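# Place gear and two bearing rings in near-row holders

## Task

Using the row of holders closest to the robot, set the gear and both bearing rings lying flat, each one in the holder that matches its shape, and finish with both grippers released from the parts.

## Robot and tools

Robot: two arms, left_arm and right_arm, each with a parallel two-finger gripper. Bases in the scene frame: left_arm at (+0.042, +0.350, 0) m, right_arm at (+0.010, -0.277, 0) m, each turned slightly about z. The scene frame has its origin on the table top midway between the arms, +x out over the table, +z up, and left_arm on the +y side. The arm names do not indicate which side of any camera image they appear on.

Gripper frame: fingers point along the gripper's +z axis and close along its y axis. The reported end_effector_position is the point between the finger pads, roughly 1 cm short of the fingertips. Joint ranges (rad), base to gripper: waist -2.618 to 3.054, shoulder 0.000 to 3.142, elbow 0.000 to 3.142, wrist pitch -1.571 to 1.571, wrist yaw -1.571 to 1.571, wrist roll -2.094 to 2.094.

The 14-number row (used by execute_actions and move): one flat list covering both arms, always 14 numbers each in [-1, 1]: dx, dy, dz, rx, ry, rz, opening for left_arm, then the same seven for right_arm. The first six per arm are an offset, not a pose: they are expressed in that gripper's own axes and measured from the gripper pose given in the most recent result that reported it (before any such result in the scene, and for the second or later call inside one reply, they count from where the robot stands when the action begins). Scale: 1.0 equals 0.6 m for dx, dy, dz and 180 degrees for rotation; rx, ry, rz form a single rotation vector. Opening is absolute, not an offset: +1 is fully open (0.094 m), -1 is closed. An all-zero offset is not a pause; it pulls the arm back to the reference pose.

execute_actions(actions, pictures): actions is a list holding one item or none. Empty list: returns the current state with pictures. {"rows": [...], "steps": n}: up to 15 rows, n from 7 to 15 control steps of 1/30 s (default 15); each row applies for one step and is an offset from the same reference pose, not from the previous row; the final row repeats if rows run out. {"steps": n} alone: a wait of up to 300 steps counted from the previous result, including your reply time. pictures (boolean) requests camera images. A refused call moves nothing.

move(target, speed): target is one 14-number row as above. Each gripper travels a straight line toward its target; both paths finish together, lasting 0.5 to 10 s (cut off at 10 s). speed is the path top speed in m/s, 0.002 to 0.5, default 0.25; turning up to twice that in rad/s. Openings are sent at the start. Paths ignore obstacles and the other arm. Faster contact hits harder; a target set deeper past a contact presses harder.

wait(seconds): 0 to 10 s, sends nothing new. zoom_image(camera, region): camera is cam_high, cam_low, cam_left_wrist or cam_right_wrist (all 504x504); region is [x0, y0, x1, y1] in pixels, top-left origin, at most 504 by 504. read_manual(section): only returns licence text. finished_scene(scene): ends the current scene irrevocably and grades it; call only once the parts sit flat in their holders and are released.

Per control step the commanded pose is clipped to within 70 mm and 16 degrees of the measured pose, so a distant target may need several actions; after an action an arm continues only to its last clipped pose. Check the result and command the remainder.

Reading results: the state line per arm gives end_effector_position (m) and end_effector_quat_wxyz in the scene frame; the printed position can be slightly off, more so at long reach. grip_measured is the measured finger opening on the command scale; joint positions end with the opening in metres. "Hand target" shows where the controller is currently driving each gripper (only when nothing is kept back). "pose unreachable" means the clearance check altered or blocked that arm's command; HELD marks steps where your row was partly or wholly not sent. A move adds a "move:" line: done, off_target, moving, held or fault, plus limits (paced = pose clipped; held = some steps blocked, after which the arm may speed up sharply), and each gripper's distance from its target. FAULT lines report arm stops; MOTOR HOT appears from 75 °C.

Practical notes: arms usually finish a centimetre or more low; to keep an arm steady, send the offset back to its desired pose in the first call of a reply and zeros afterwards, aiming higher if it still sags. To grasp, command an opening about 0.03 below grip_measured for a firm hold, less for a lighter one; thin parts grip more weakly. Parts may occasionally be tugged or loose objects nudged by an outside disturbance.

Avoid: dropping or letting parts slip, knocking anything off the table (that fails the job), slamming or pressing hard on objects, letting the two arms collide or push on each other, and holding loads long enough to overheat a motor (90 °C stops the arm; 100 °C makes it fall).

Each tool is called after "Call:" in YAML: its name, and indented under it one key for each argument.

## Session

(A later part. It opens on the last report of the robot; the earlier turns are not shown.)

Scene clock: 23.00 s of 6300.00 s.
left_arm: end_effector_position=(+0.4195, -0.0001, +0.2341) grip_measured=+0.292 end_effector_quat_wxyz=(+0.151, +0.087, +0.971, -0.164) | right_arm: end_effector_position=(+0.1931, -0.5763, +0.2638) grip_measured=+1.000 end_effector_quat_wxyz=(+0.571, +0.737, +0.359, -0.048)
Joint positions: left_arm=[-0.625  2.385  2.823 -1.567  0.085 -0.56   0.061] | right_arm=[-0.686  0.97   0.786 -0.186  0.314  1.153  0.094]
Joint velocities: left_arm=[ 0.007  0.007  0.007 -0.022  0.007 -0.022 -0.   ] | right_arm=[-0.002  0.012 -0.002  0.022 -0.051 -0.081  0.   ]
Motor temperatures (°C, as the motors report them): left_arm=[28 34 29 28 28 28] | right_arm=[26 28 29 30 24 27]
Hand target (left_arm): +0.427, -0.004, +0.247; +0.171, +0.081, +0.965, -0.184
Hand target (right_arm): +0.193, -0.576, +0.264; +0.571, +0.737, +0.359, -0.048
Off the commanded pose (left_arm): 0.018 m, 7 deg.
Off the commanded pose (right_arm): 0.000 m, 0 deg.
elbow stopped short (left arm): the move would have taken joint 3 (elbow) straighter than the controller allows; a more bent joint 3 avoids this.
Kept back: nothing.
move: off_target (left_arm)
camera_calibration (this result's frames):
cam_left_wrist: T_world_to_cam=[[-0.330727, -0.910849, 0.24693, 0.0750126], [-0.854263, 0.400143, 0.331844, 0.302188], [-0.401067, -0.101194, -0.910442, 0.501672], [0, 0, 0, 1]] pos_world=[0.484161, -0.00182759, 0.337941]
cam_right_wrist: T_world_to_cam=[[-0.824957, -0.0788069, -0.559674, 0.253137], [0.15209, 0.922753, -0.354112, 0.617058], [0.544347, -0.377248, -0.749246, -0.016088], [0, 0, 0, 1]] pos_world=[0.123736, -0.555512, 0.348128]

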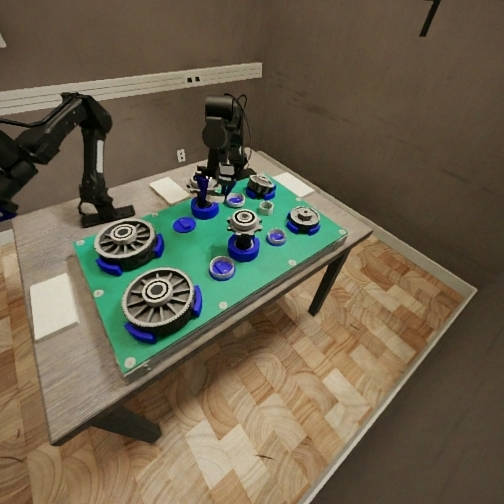

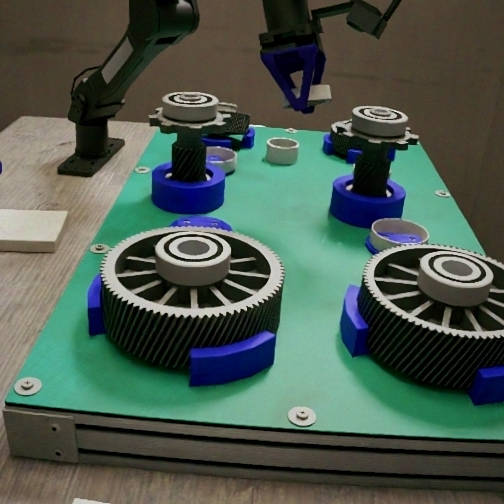

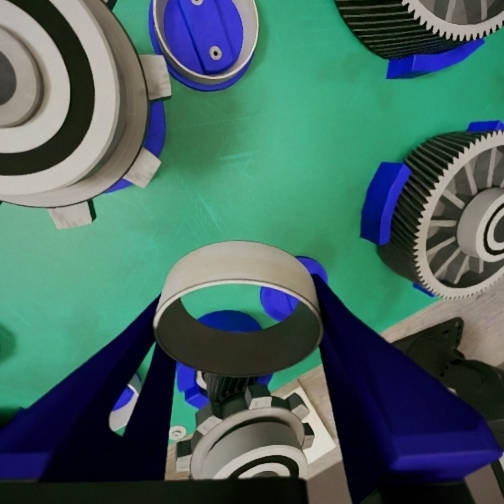

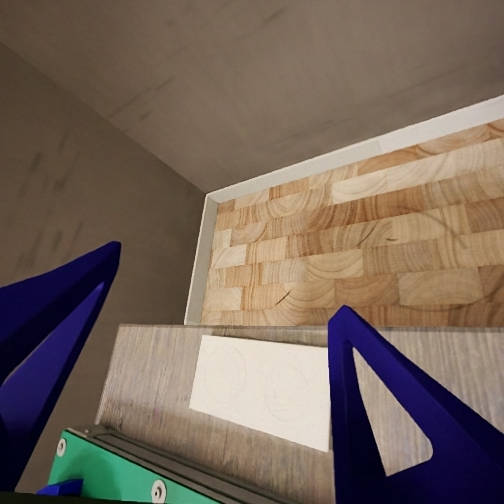

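Call:
move:
  target: [0.084,0.268,0.076,-0.154,0.021,-0.438,0.27,0,0,0,0,0,0,1]

Scene clock: 26.77 s of 6300.00 s.
left_arm: end_effector_position=(+0.4229, +0.1314, +0.1309) grip_measured=+0.292 end_effector_quat_wxyz=(+0.003, -0.563, +0.826, -0.013) | right_arm: end_effector_position=(+0.1931, -0.5763, +0.2638) grip_measured=+1.000 end_effector_quat_wxyz=(+0.571, +0.737, +0.359, -0.048)
Joint positions: left_arm=[-0.426  2.253  2.236 -1.528  0.005 -1.718  0.061] | right_arm=[-0.686  0.97   0.786 -0.186  0.314  1.153  0.094]
Joint velocities: left_arm=[ 0.002  0.007 -0.012 -0.007 -0.066 -0.022  0.001] | right_arm=[ 0.007  0.007  0.007 -0.081  0.066  0.007  0.   ]
Motor temperatures (°C, as the motors report them): left_arm=[28 35 29 28 28 28] | right_arm=[26 28 29 31 24 27]
Hand target (left_arm): +0.418, +0.138, +0.129; -0.002, -0.571, +0.821, +0.001
Hand target (right_arm): +0.193, -0.576, +0.264; +0.571, +0.737, +0.359, -0.048
Off the commanded pose (left_arm): 0.009 m, 2 deg.
Off the commanded pose (right_arm): 0.000 m, 0 deg.
Kept back: nothing.
move: done
camera_calibration (this result's frames):
cam_left_wrist: T_world_to_cam=[[0.879147, -0.476078, 0.0212075, -0.317796], [-0.367162, -0.648305, 0.667003, 0.174544], [-0.303796, -0.59418, -0.744753, 0.424336], [0, 0, 0, 1]] pos_world=[0.472387, 0.213995, 0.206344]
cam_right_wrist: T_world_to_cam=[[-0.824957, -0.0788069, -0.559674, 0.253137], [0.15209, 0.922753, -0.354112, 0.617058], [0.544347, -0.377248, -0.749246, -0.016088], [0, 0, 0, 1]] pos_world=[0.123736, -0.555512, 0.348128]

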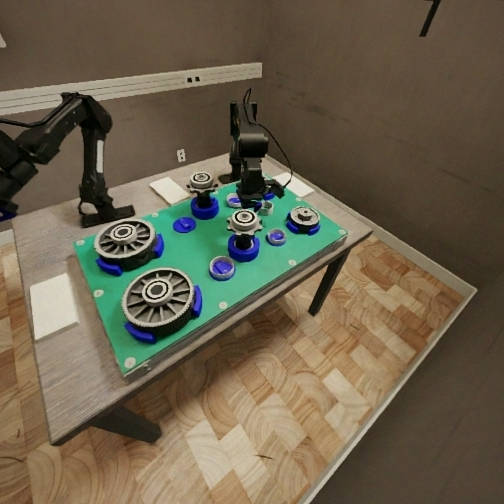

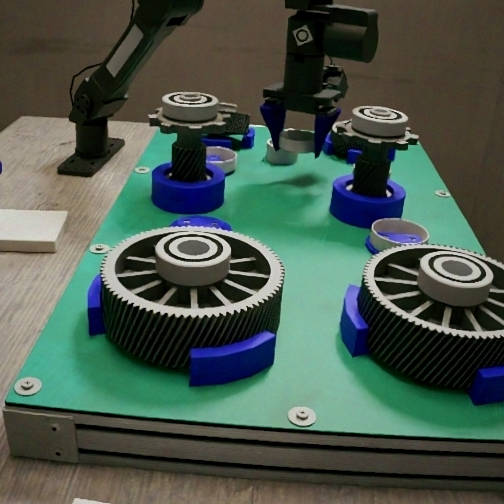

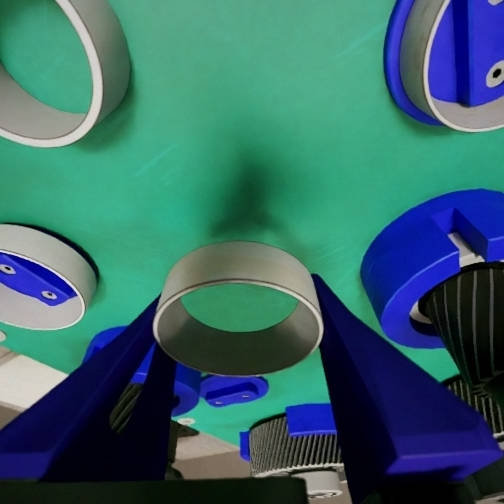

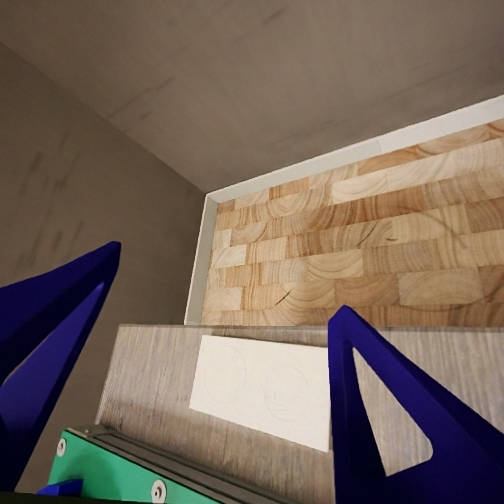

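Call:
move:
  target: [-0.023,0.009,0.088,0,0,0,0.27,0,0,0,0,0,0,1]
  speed: 0.06

Call:
zoom_image:
  camera: "cam_low"
  region: [180, 80, 400, 240]

Scene clock: 28.17 s of 6300.00 s.
left_arm: end_effector_position=(+0.4186, +0.1404, +0.0805) grip_measured=+0.291 end_effector_quat_wxyz=(-0.004, -0.563, +0.826, -0.006) | right_arm: end_effector_position=(+0.1931, -0.5763, +0.2638) grip_measured=+1.000 end_effector_quat_wxyz=(+0.571, +0.737, +0.359, -0.048)
Joint positions: left_arm=[-0.41   2.206  1.957 -1.314  0.012 -1.702  0.061] | right_arm=[-0.686  0.97   0.786 -0.186  0.314  1.153  0.094]
Joint velocities: left_arm=[-0.002  0.002 -0.012 -0.066 -0.007 -0.051 -0.001] | right_arm=[-0.012 -0.007 -0.002  0.095 -0.022 -0.037  0.   ]
Motor temperatures (°C, as the motors report them): left_arm=[28 36 29 28 28 28] | right_arm=[26 28 29 31 24 27]
Hand target (left_arm): +0.424, +0.144, +0.078; +0.003, -0.564, +0.826, -0.012
Hand target (right_arm): +0.193, -0.576, +0.264; +0.571, +0.737, +0.359, -0.048
Off the commanded pose (left_arm): 0.008 m, 1 deg.
Off the commanded pose (right_arm): 0.000 m, 0 deg.
Kept back: nothing.
move: done
camera_calibration (this result's frames):
cam_left_wrist: T_world_to_cam=[[0.879505, -0.475881, 0.00292493, -0.307429], [-0.354218, -0.650523, 0.671825, 0.206944], [-0.317806, -0.59191, -0.740704, 0.396049], [0, 0, 0, 1]] pos_world=[0.469556, 0.222748, 0.155224]
cam_right_wrist: T_world_to_cam=[[-0.824957, -0.0788069, -0.559674, 0.253137], [0.15209, 0.922753, -0.354112, 0.617058], [0.544347, -0.377248, -0.749246, -0.016088], [0, 0, 0, 1]] pos_world=[0.123736, -0.555512, 0.348128]

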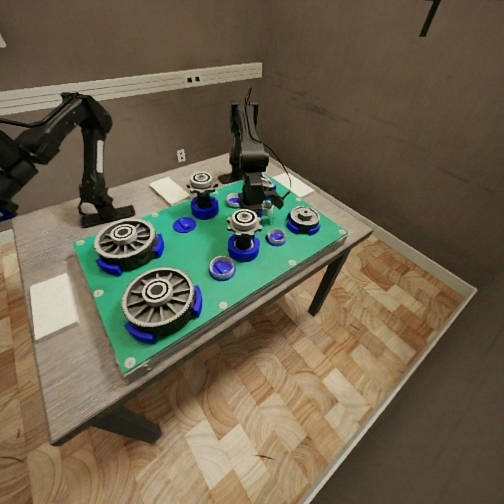

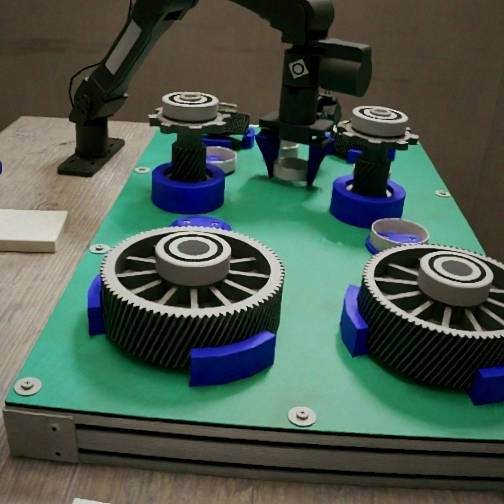

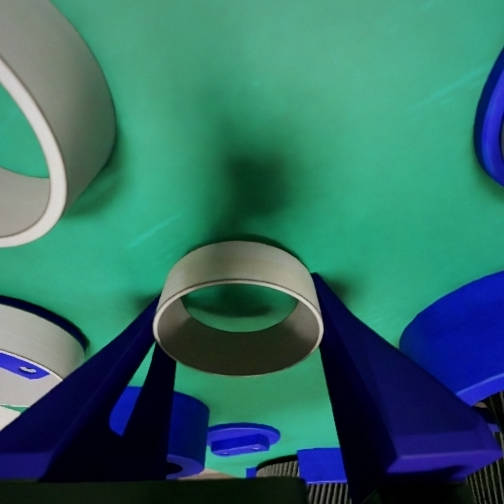

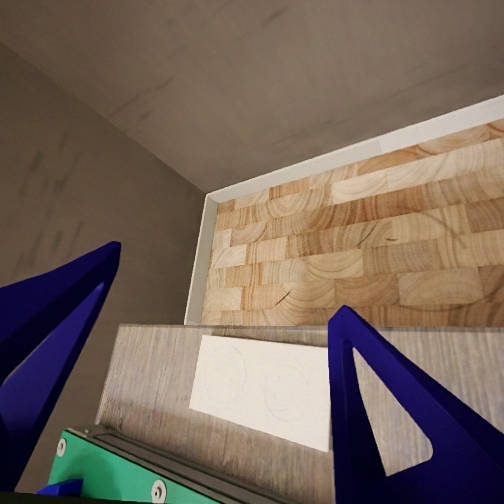

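Region (180, 80, 400, 240) of cam_low's 504x504 image, scaled by 2.291, with more detail than that image has; it fills the top 367 rows of this view, and the rest is white.

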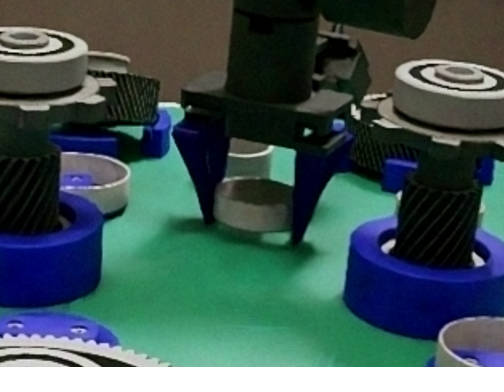

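Call:
move:
  target: [0,0,0.014,0,0,0,0.27,0,0,0,0,0,0,1]
  speed: 0.03

Call:
move:
  target: [0,0,0,0,0,0,0.9,0,0,0,0,0,0,1]

Call:
move:
  target: [0,0,-0.09,0,0,0,1,0,0,0,0,0,0,1]
  speed: 0.15

Call:
move:
  target: [0,0.205,-0.01,0,0,0,1,0,0,0,0,0,0,1]
  speed: 0.15

Scene clock: 29.27 s of 6300.00 s.
left_arm: end_effector_position=(+0.4186, +0.1403, +0.0806) grip_measured=+0.291 end_effector_quat_wxyz=(-0.004, -0.563, +0.826, -0.006) | right_arm: end_effector_position=(+0.1931, -0.5763, +0.2638) grip_measured=+1.000 end_effector_quat_wxyz=(+0.571, +0.737, +0.359, -0.048)
Joint positions: left_arm=[-0.41   2.206  1.957 -1.314  0.012 -1.702  0.061] | right_arm=[-0.686  0.97   0.786 -0.186  0.314  1.153  0.094]
Joint velocities: left_arm=[ 0.007 -0.012  0.002  0.007 -0.051 -0.022  0.001] | right_arm=[ 0.002 -0.002  0.007 -0.051  0.007  0.007  0.   ]
Motor temperatures (°C, as the motors report them): left_arm=[28 36 28 28 28 28] | right_arm=[26 27 29 31 24 27]
Hand target (left_arm): +0.419, +0.140, +0.072; -0.004, -0.563, +0.826, -0.006
Hand target (right_arm): +0.193, -0.576, +0.264; +0.571, +0.737, +0.359, -0.048
Off the commanded pose (left_arm): 0.008 m, 0 deg.
Off the commanded pose (right_arm): 0.000 m, 0 deg.
Kept back: nothing.
move: done
camera_calibration (this result's frames):
cam_left_wrist: T_world_to_cam=[[0.87914, -0.476553, 0.00331248, -0.307227], [-0.354824, -0.649904, 0.672105, 0.206997], [-0.318141, -0.59205, -0.740448, 0.396188], [0, 0, 0, 1]] pos_world=[0.469586, 0.222681, 0.155251]
cam_right_wrist: T_world_to_cam=[[-0.824957, -0.0788069, -0.559674, 0.253137], [0.15209, 0.922753, -0.354112, 0.617058], [0.544347, -0.377248, -0.749246, -0.016088], [0, 0, 0, 1]] pos_world=[0.123736, -0.555512, 0.348128]

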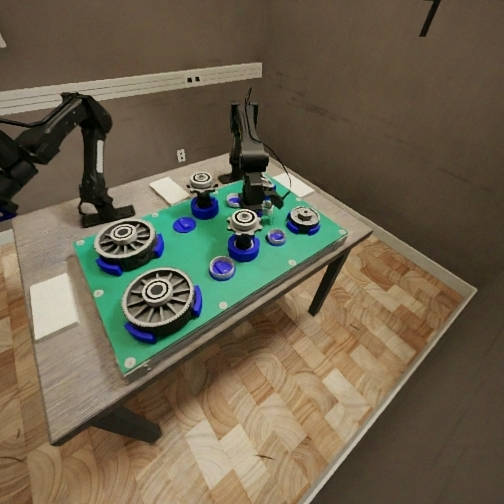

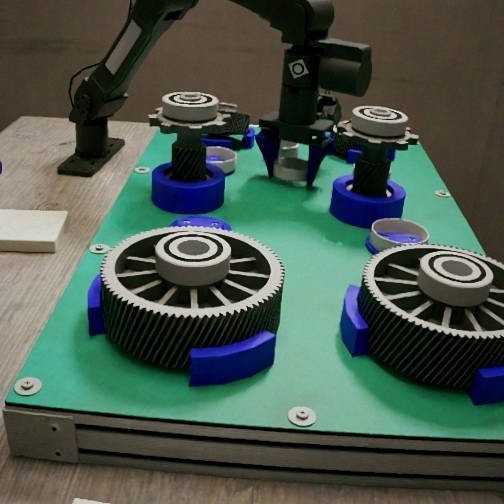

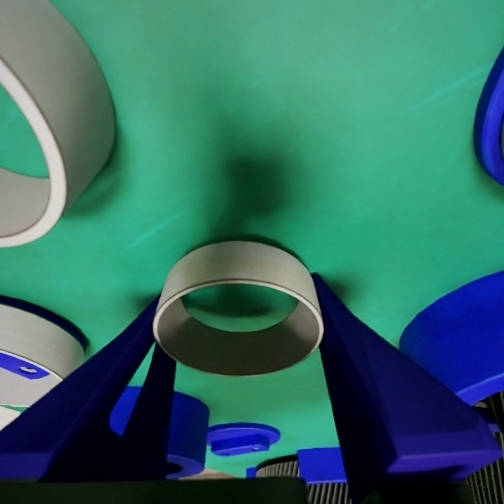

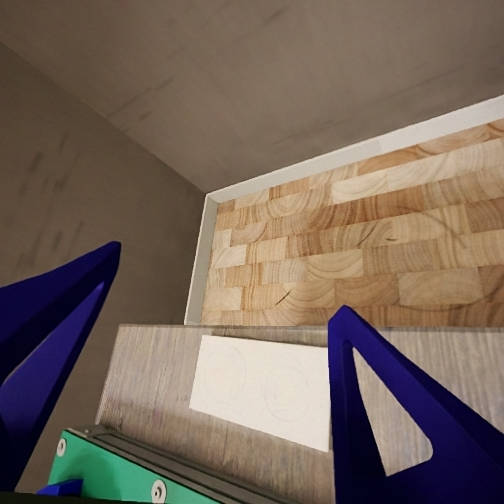

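Scene clock: 29.77 s of 6300.00 s.
left_arm: end_effector_position=(+0.4204, +0.1392, +0.0808) grip_measured=+0.898 end_effector_quat_wxyz=(-0.002, -0.563, +0.826, -0.010) | right_arm: end_effector_position=(+0.1931, -0.5763, +0.2638) grip_measured=+1.000 end_effector_quat_wxyz=(+0.571, +0.737, +0.359, -0.048)
Joint positions: left_arm=[-0.41   2.205  1.957 -1.306  0.013 -1.702  0.089] | right_arm=[-0.686  0.97   0.786 -0.186  0.314  1.153  0.094]
Joint velocities: left_arm=[ 0.007  0.032 -0.012  0.022  0.022 -0.007 -0.001] | right_arm=[-0.007 -0.007 -0.017  0.007  0.081 -0.022  0.   ]
Motor temperatures (°C, as the motors report them): left_arm=[28 36 28 28 28 28] | right_arm=[26 27 29 31 24 27]
Hand target (left_arm): +0.419, +0.140, +0.080; -0.004, -0.563, +0.826, -0.006
Hand target (right_arm): +0.193, -0.576, +0.264; +0.571, +0.737, +0.359, -0.048
Off the commanded pose (left_arm): 0.002 m, 1 deg.
Off the commanded pose (right_arm): 0.000 m, 0 deg.
Kept back: nothing.
move: done
camera_calibration (this result's frames):
cam_left_wrist: T_world_to_cam=[[0.87908, -0.476521, 0.0120827, -0.310015], [-0.359865, -0.646824, 0.672396, 0.208482], [-0.312596, -0.595438, -0.740093, 0.394373], [0, 0, 0, 1]] pos_world=[0.470832, 0.221947, 0.155436]
cam_right_wrist: T_world_to_cam=[[-0.824957, -0.0788069, -0.559674, 0.253137], [0.15209, 0.922753, -0.354112, 0.617058], [0.544347, -0.377248, -0.749246, -0.016088], [0, 0, 0, 1]] pos_world=[0.123736, -0.555512, 0.348128]

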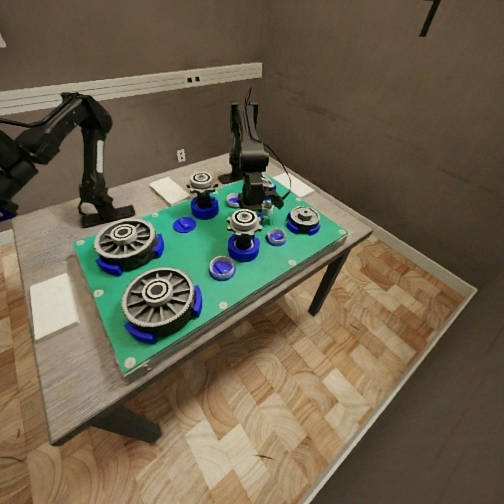

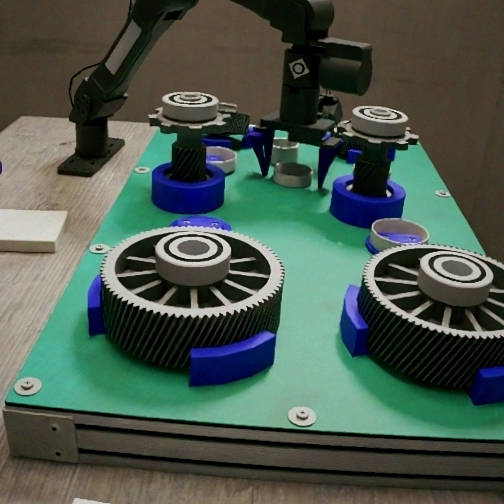

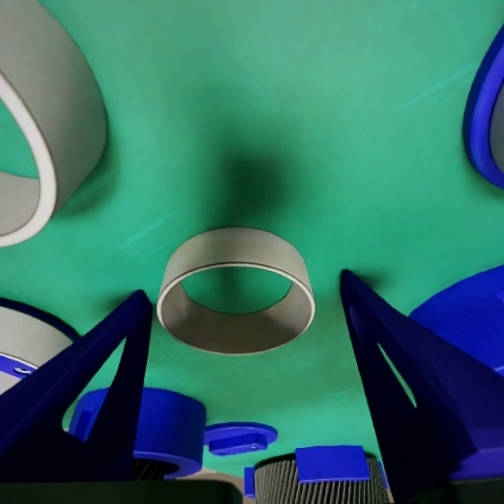

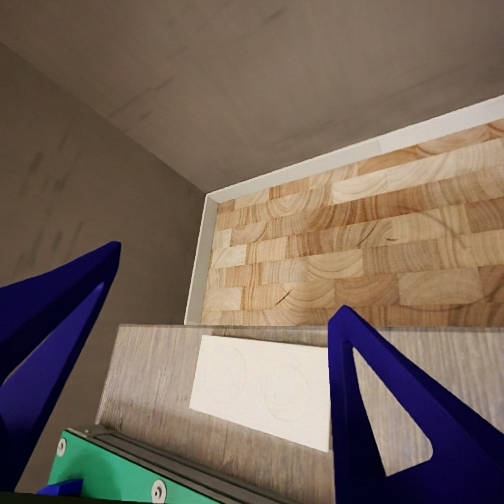

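Scene clock: 30.90 s of 6300.00 s.
left_arm: end_effector_position=(+0.4193, +0.1394, +0.1309) grip_measured=+1.000 end_effector_quat_wxyz=(-0.002, -0.563, +0.826, -0.012) | right_arm: end_effector_position=(+0.1931, -0.5763, +0.2638) grip_measured=+1.000 end_effector_quat_wxyz=(+0.571, +0.737, +0.359, -0.048)
Joint positions: left_arm=[-0.41   2.221  2.182 -1.512  0.015 -1.702  0.094] | right_arm=[-0.686  0.97   0.786 -0.186  0.314  1.153  0.094]
Joint velocities: left_arm=[-0.002 -0.007 -0.007 -0.022 -0.022 -0.095  0.   ] | right_arm=[ 0.002 -0.012 -0.002 -0.037 -0.007  0.051  0.   ]
Motor temperatures (°C, as the motors report them): left_arm=[28 36 29 28 28 28] | right_arm=[26 27 29 31 24 27]
Hand target (left_arm): +0.420, +0.141, +0.135; -0.002, -0.563, +0.826, -0.011
Hand target (right_arm): +0.193, -0.576, +0.264; +0.571, +0.737, +0.359, -0.048
Off the commanded pose (left_arm): 0.004 m, 0 deg.
Off the commanded pose (right_arm): 0.000 m, 0 deg.
Kept back: nothing.
move: done
camera_calibration (this result's frames):
cam_left_wrist: T_world_to_cam=[[0.879034, -0.476507, 0.0154997, -0.310027], [-0.361289, -0.64457, 0.673795, 0.174584], [-0.311077, -0.597889, -0.738755, 0.430831], [0, 0, 0, 1]] pos_world=[0.469621, 0.222391, 0.20545]
cam_right_wrist: T_world_to_cam=[[-0.824957, -0.0788069, -0.559674, 0.253137], [0.15209, 0.922753, -0.354112, 0.617058], [0.544347, -0.377248, -0.749246, -0.016088], [0, 0, 0, 1]] pos_world=[0.123736, -0.555512, 0.348128]

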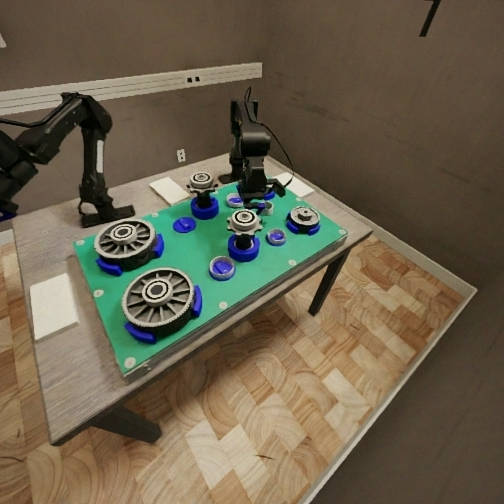

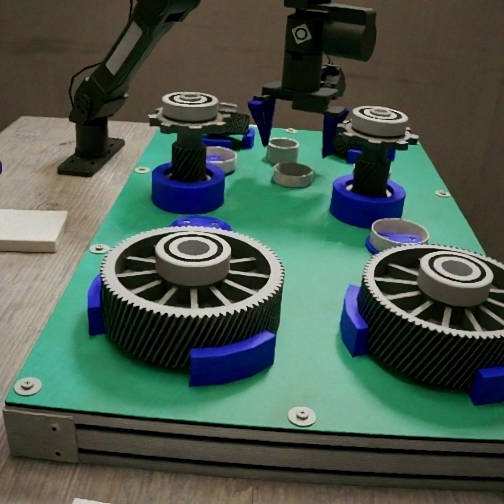

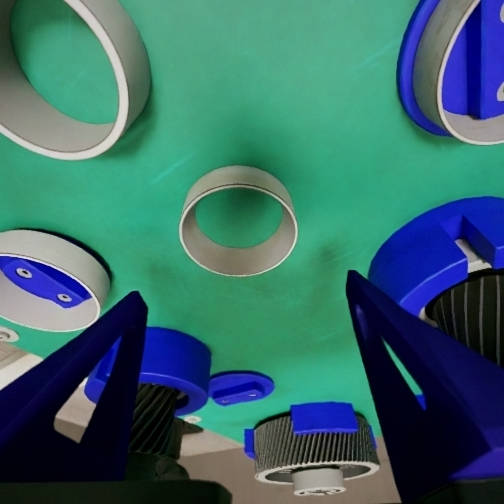

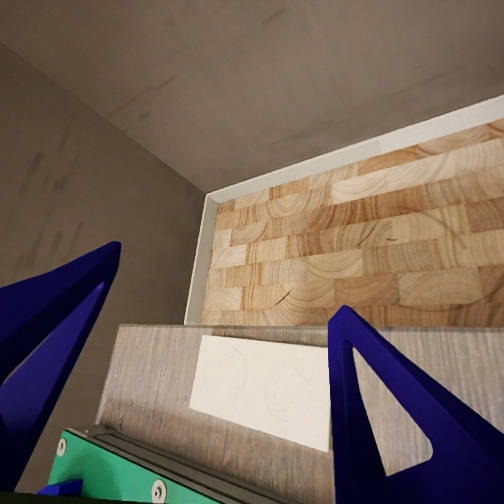

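Scene clock: 32.27 s of 6300.00 s.
left_arm: end_effector_position=(+0.3073, +0.1855, +0.1319) grip_measured=+1.000 end_effector_quat_wxyz=(-0.005, -0.563, +0.827, -0.010) | right_arm: end_effector_position=(+0.1931, -0.5763, +0.2638) grip_measured=+1.000 end_effector_quat_wxyz=(+0.571, +0.737, +0.359, -0.048)
Joint positions: left_arm=[-0.453  1.709  1.469 -1.317  0.017 -1.744  0.094] | right_arm=[-0.686  0.97   0.786 -0.186  0.314  1.153  0.094]
Joint velocities: left_arm=[-0.012 -0.017  0.002  0.081  0.051  0.081  0.   ] | right_arm=[-0.007  0.002  0.002 -0.007  0.022 -0.037  0.   ]
Motor temperatures (°C, as the motors report them): left_arm=[28 36 29 28 28 28] | right_arm=[26 27 29 31 24 27]
Hand target (left_arm): +0.304, +0.185, +0.132; -0.002, -0.563, +0.826, -0.013
Hand target (right_arm): +0.193, -0.576, +0.264; +0.571, +0.737, +0.359, -0.048
Off the commanded pose (left_arm): 0.004 m, 0 deg.
Off the commanded pose (right_arm): 0.000 m, 0 deg.
Kept back: nothing.
move: done
camera_calibration (this result's frames):
cam_left_wrist: T_world_to_cam=[[0.878737, -0.477235, 0.00823979, -0.188433], [-0.356486, -0.644726, 0.676199, 0.161402], [-0.317394, -0.597139, -0.736673, 0.425714], [0, 0, 0, 1]] pos_world=[0.358239, 0.268343, 0.206024]
cam_right_wrist: T_world_to_cam=[[-0.824957, -0.0788069, -0.559674, 0.253137], [0.15209, 0.922753, -0.354112, 0.617058], [0.544347, -0.377248, -0.749246, -0.016088], [0, 0, 0, 1]] pos_world=[0.123736, -0.555512, 0.348128]

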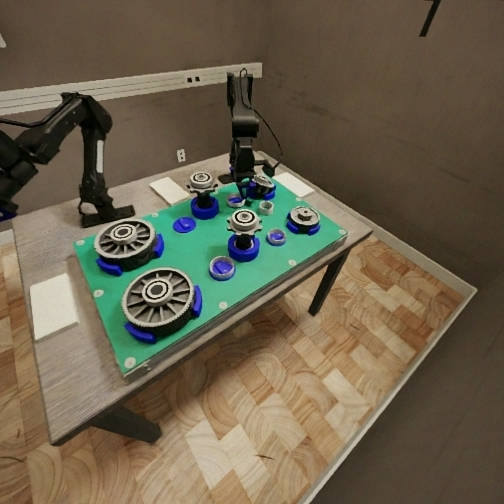

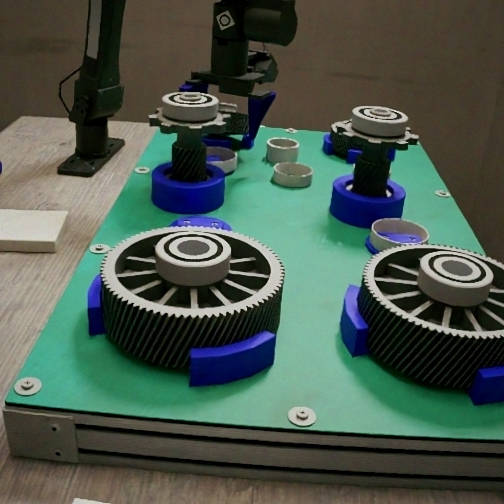

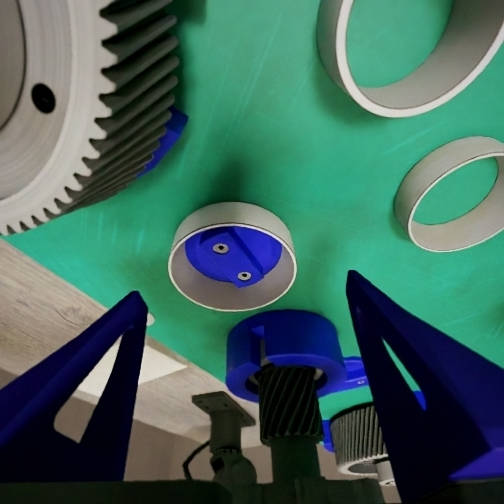

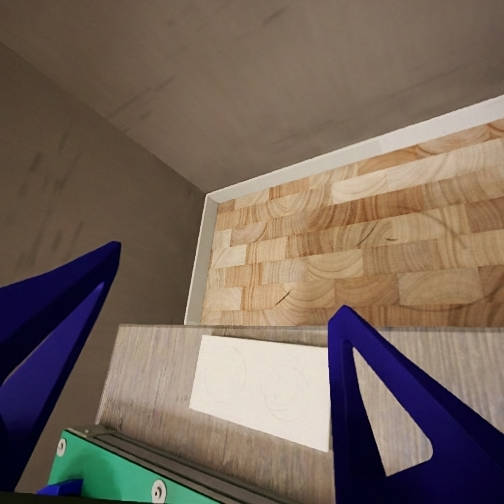

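Call:
move:
  target: [0.033,0.008,0.055,0,0,0,1,0,0,0,0,0,0,1]
  speed: 0.08

Scene clock: 33.73 s of 6300.00 s.
left_arm: end_effector_position=(+0.2986, +0.1685, +0.1053) grip_measured=+1.000 end_effector_quat_wxyz=(-0.004, -0.562, +0.827, -0.017) | right_arm: end_effector_position=(+0.1931, -0.5763, +0.2638) grip_measured=+1.000 end_effector_quat_wxyz=(+0.571, +0.737, +0.359, -0.048)
Joint positions: left_arm=[-0.512  1.709  1.363 -1.198  0.02  -1.801  0.094] | right_arm=[-0.686  0.97   0.786 -0.186  0.314  1.153  0.094]
Joint velocities: left_arm=[-0.007  0.007 -0.022  0.007 -0.037  0.022  0.   ] | right_arm=[-0.002  0.007 -0.012 -0.037  0.051 -0.022  0.   ]
Motor temperatures (°C, as the motors report them): left_arm=[28 35 29 28 28 28] | right_arm=[26 27 29 31 24 27]
Hand target (left_arm): +0.296, +0.168, +0.100; -0.005, -0.563, +0.827, -0.010
Hand target (right_arm): +0.193, -0.576, +0.264; +0.571, +0.737, +0.359, -0.048
Off the commanded pose (left_arm): 0.007 m, 1 deg.
Off the commanded pose (right_arm): 0.000 m, 0 deg.
Kept back: nothing.
move: done
camera_calibration (this result's frames):
cam_left_wrist: T_world_to_cam=[[0.877661, -0.478824, 0.0209613, -0.189411], [-0.363865, -0.637205, 0.679391, 0.165857], [-0.311952, -0.603902, -0.733477, 0.392419], [0, 0, 0, 1]] pos_world=[0.349004, 0.251973, 0.179119]
cam_right_wrist: T_world_to_cam=[[-0.824957, -0.0788069, -0.559674, 0.253137], [0.15209, 0.922753, -0.354112, 0.617058], [0.544347, -0.377248, -0.749246, -0.016088], [0, 0, 0, 1]] pos_world=[0.123736, -0.555512, 0.348128]

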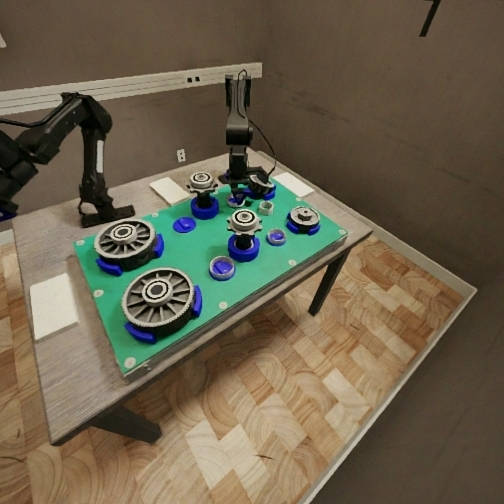

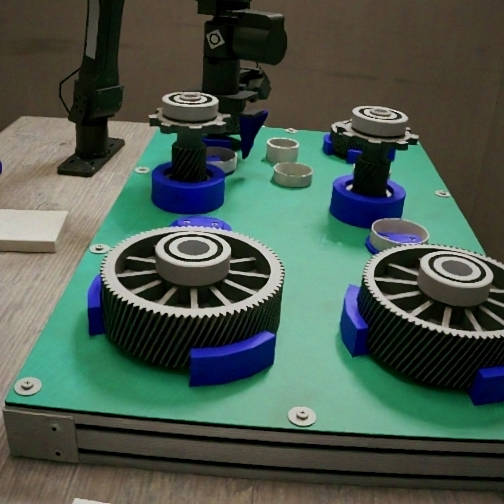

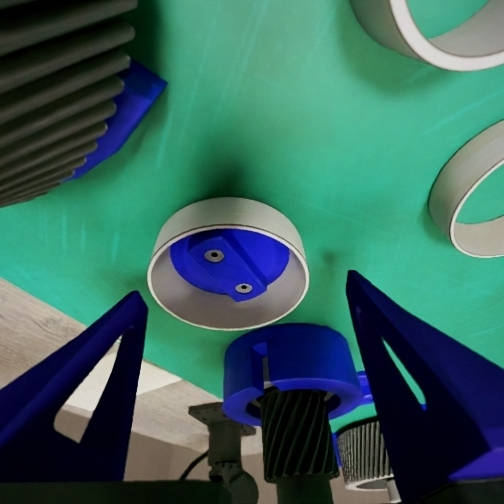

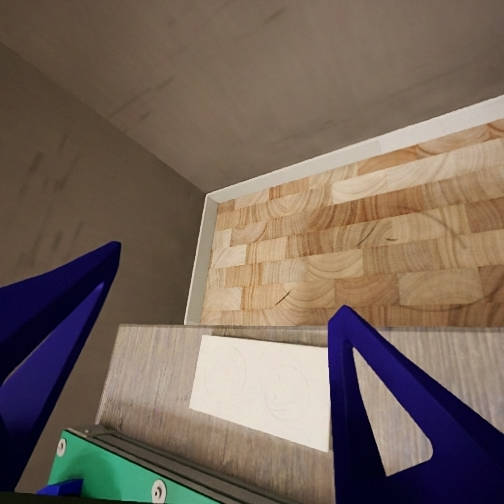

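Call:
move:
  target: [0.003,0.016,0.045,0,0,0,1,0,0,0,0,0,0,1]
  speed: 0.06

Call:
move:
  target: [0,0,0,0,0,0,0.5,0,0,0,0,0,0,1]

Scene clock: 34.97 s of 6300.00 s.
left_arm: end_effector_position=(+0.2921, +0.1702, +0.0780) grip_measured=+1.000 end_effector_quat_wxyz=(-0.007, -0.562, +0.827, -0.013) | right_arm: end_effector_position=(+0.1931, -0.5763, +0.2638) grip_measured=+1.000 end_effector_quat_wxyz=(+0.571, +0.737, +0.359, -0.048)
Joint positions: left_arm=[-0.518  1.709  1.254 -1.095  0.022 -1.808  0.094] | right_arm=[-0.686  0.97   0.786 -0.186  0.314  1.153  0.094]
Joint velocities: left_arm=[ 0.002  0.002 -0.002  0.037 -0.095 -0.022  0.   ] | right_arm=[ 0.002 -0.002 -0.007 -0.022 -0.007  0.007  0.   ]
Motor temperatures (°C, as the motors report them): left_arm=[28 35 28 28 28 28] | right_arm=[26 27 29 31 24 27]
Hand target (left_arm): +0.289, +0.169, +0.078; -0.004, -0.562, +0.827, -0.017
Hand target (right_arm): +0.193, -0.576, +0.264; +0.571, +0.737, +0.359, -0.048
Off the commanded pose (left_arm): 0.003 m, 0 deg.
Off the commanded pose (right_arm): 0.000 m, 0 deg.
Kept back: nothing.
move: done
camera_calibration (this result's frames):
cam_left_wrist: T_world_to_cam=[[0.877764, -0.478917, 0.0129835, -0.181688], [-0.358631, -0.638851, 0.680627, 0.181856], [-0.317669, -0.602086, -0.732515, 0.372643], [0, 0, 0, 1]] pos_world=[0.343076, 0.253529, 0.15155]
cam_right_wrist: T_world_to_cam=[[-0.824957, -0.0788069, -0.559674, 0.253137], [0.15209, 0.922753, -0.354112, 0.617058], [0.544347, -0.377248, -0.749246, -0.016088], [0, 0, 0, 1]] pos_world=[0.123736, -0.555512, 0.348128]

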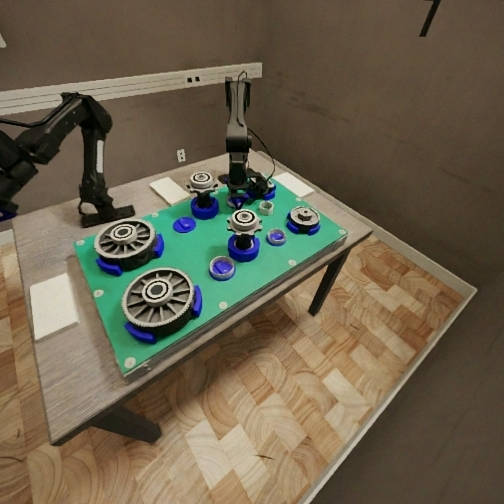

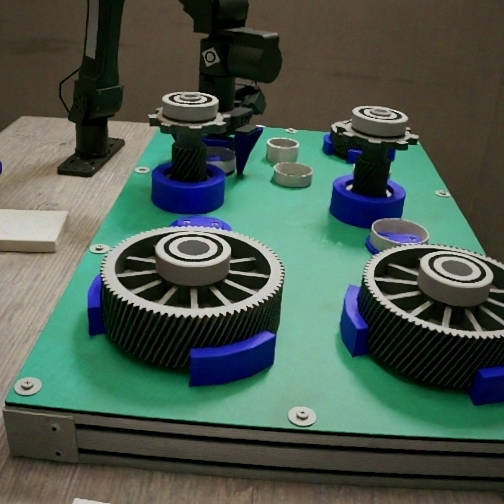

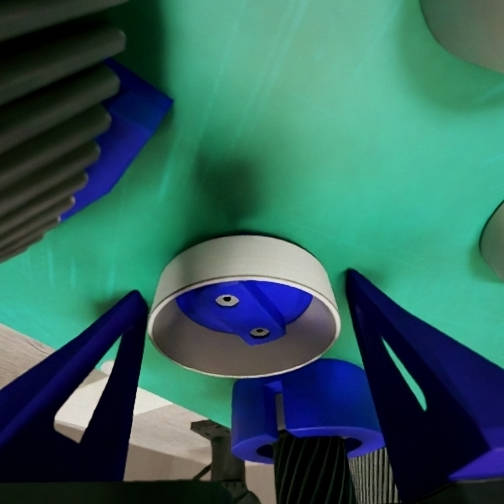

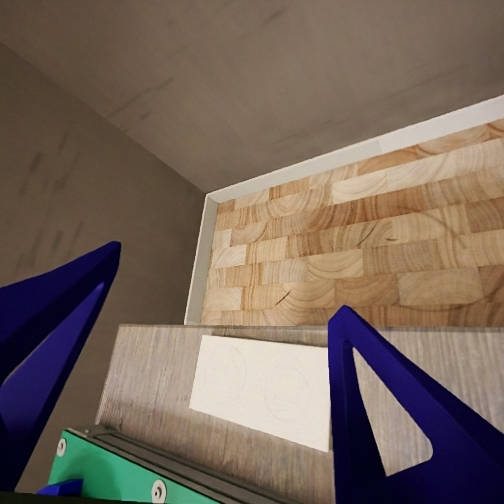

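Scene clock: 35.47 s of 6300.00 s.
left_arm: end_effector_position=(+0.2921, +0.1700, +0.0780) grip_measured=+0.569 end_effector_quat_wxyz=(-0.007, -0.562, +0.827, -0.014) | right_arm: end_effector_position=(+0.1931, -0.5763, +0.2638) grip_measured=+1.000 end_effector_quat_wxyz=(+0.571, +0.737, +0.359, -0.048)
Joint positions: left_arm=[-0.518  1.709  1.254 -1.095  0.023 -1.808  0.074] | right_arm=[-0.686  0.97   0.786 -0.186  0.314  1.153  0.094]
Joint velocities: left_arm=[ 0.002 -0.007 -0.012 -0.007 -0.007 -0.051  0.001] | right_arm=[ 0.002 -0.007  0.007 -0.022 -0.007  0.022  0.   ]
Motor temperatures (°C, as the motors report them): left_arm=[28 35 29 28 28 28] | right_arm=[26 27 29 31 24 27]
Hand target (left_arm): +0.292, +0.170, +0.078; -0.007, -0.562, +0.827, -0.013
Hand target (right_arm): +0.193, -0.576, +0.264; +0.571, +0.737, +0.359, -0.048
Off the commanded pose (left_arm): 0.000 m, 0 deg.
Off the commanded pose (right_arm): 0.000 m, 0 deg.
Kept back: nothing.
move: done
camera_calibration (this result's frames):
cam_left_wrist: T_world_to_cam=[[0.877754, -0.478917, 0.0136544, -0.18191], [-0.358767, -0.638122, 0.681239, 0.181606], [-0.317544, -0.602859, -0.731934, 0.372589], [0, 0, 0, 1]] pos_world=[0.34314, 0.253386, 0.151477]
cam_right_wrist: T_world_to_cam=[[-0.824957, -0.0788069, -0.559674, 0.253137], [0.15209, 0.922753, -0.354112, 0.617058], [0.544347, -0.377248, -0.749246, -0.016088], [0, 0, 0, 1]] pos_world=[0.123736, -0.555512, 0.348128]

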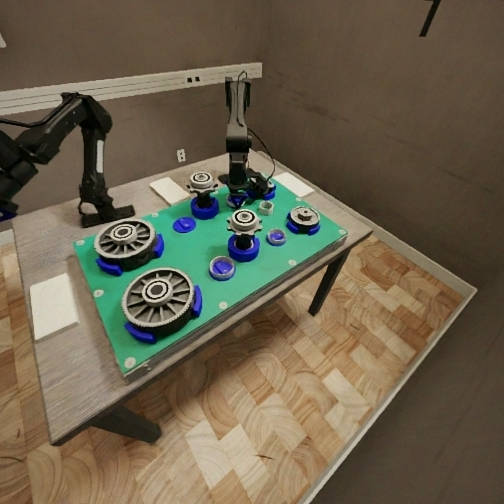

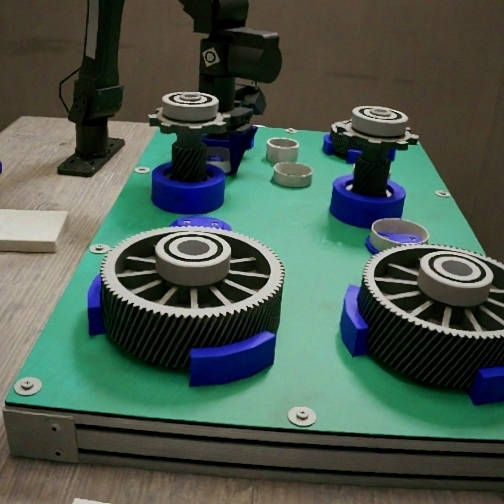

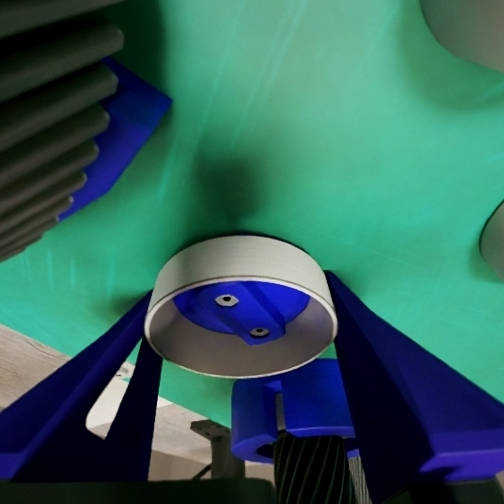

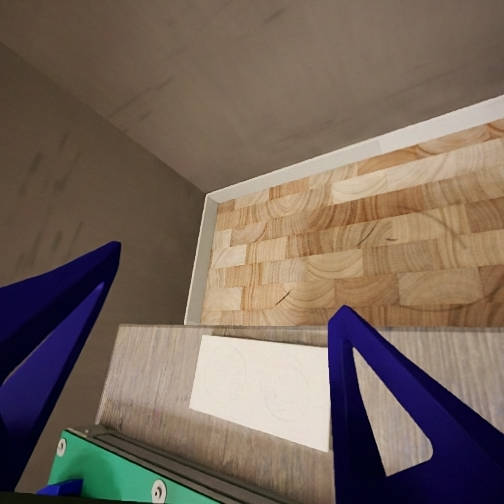

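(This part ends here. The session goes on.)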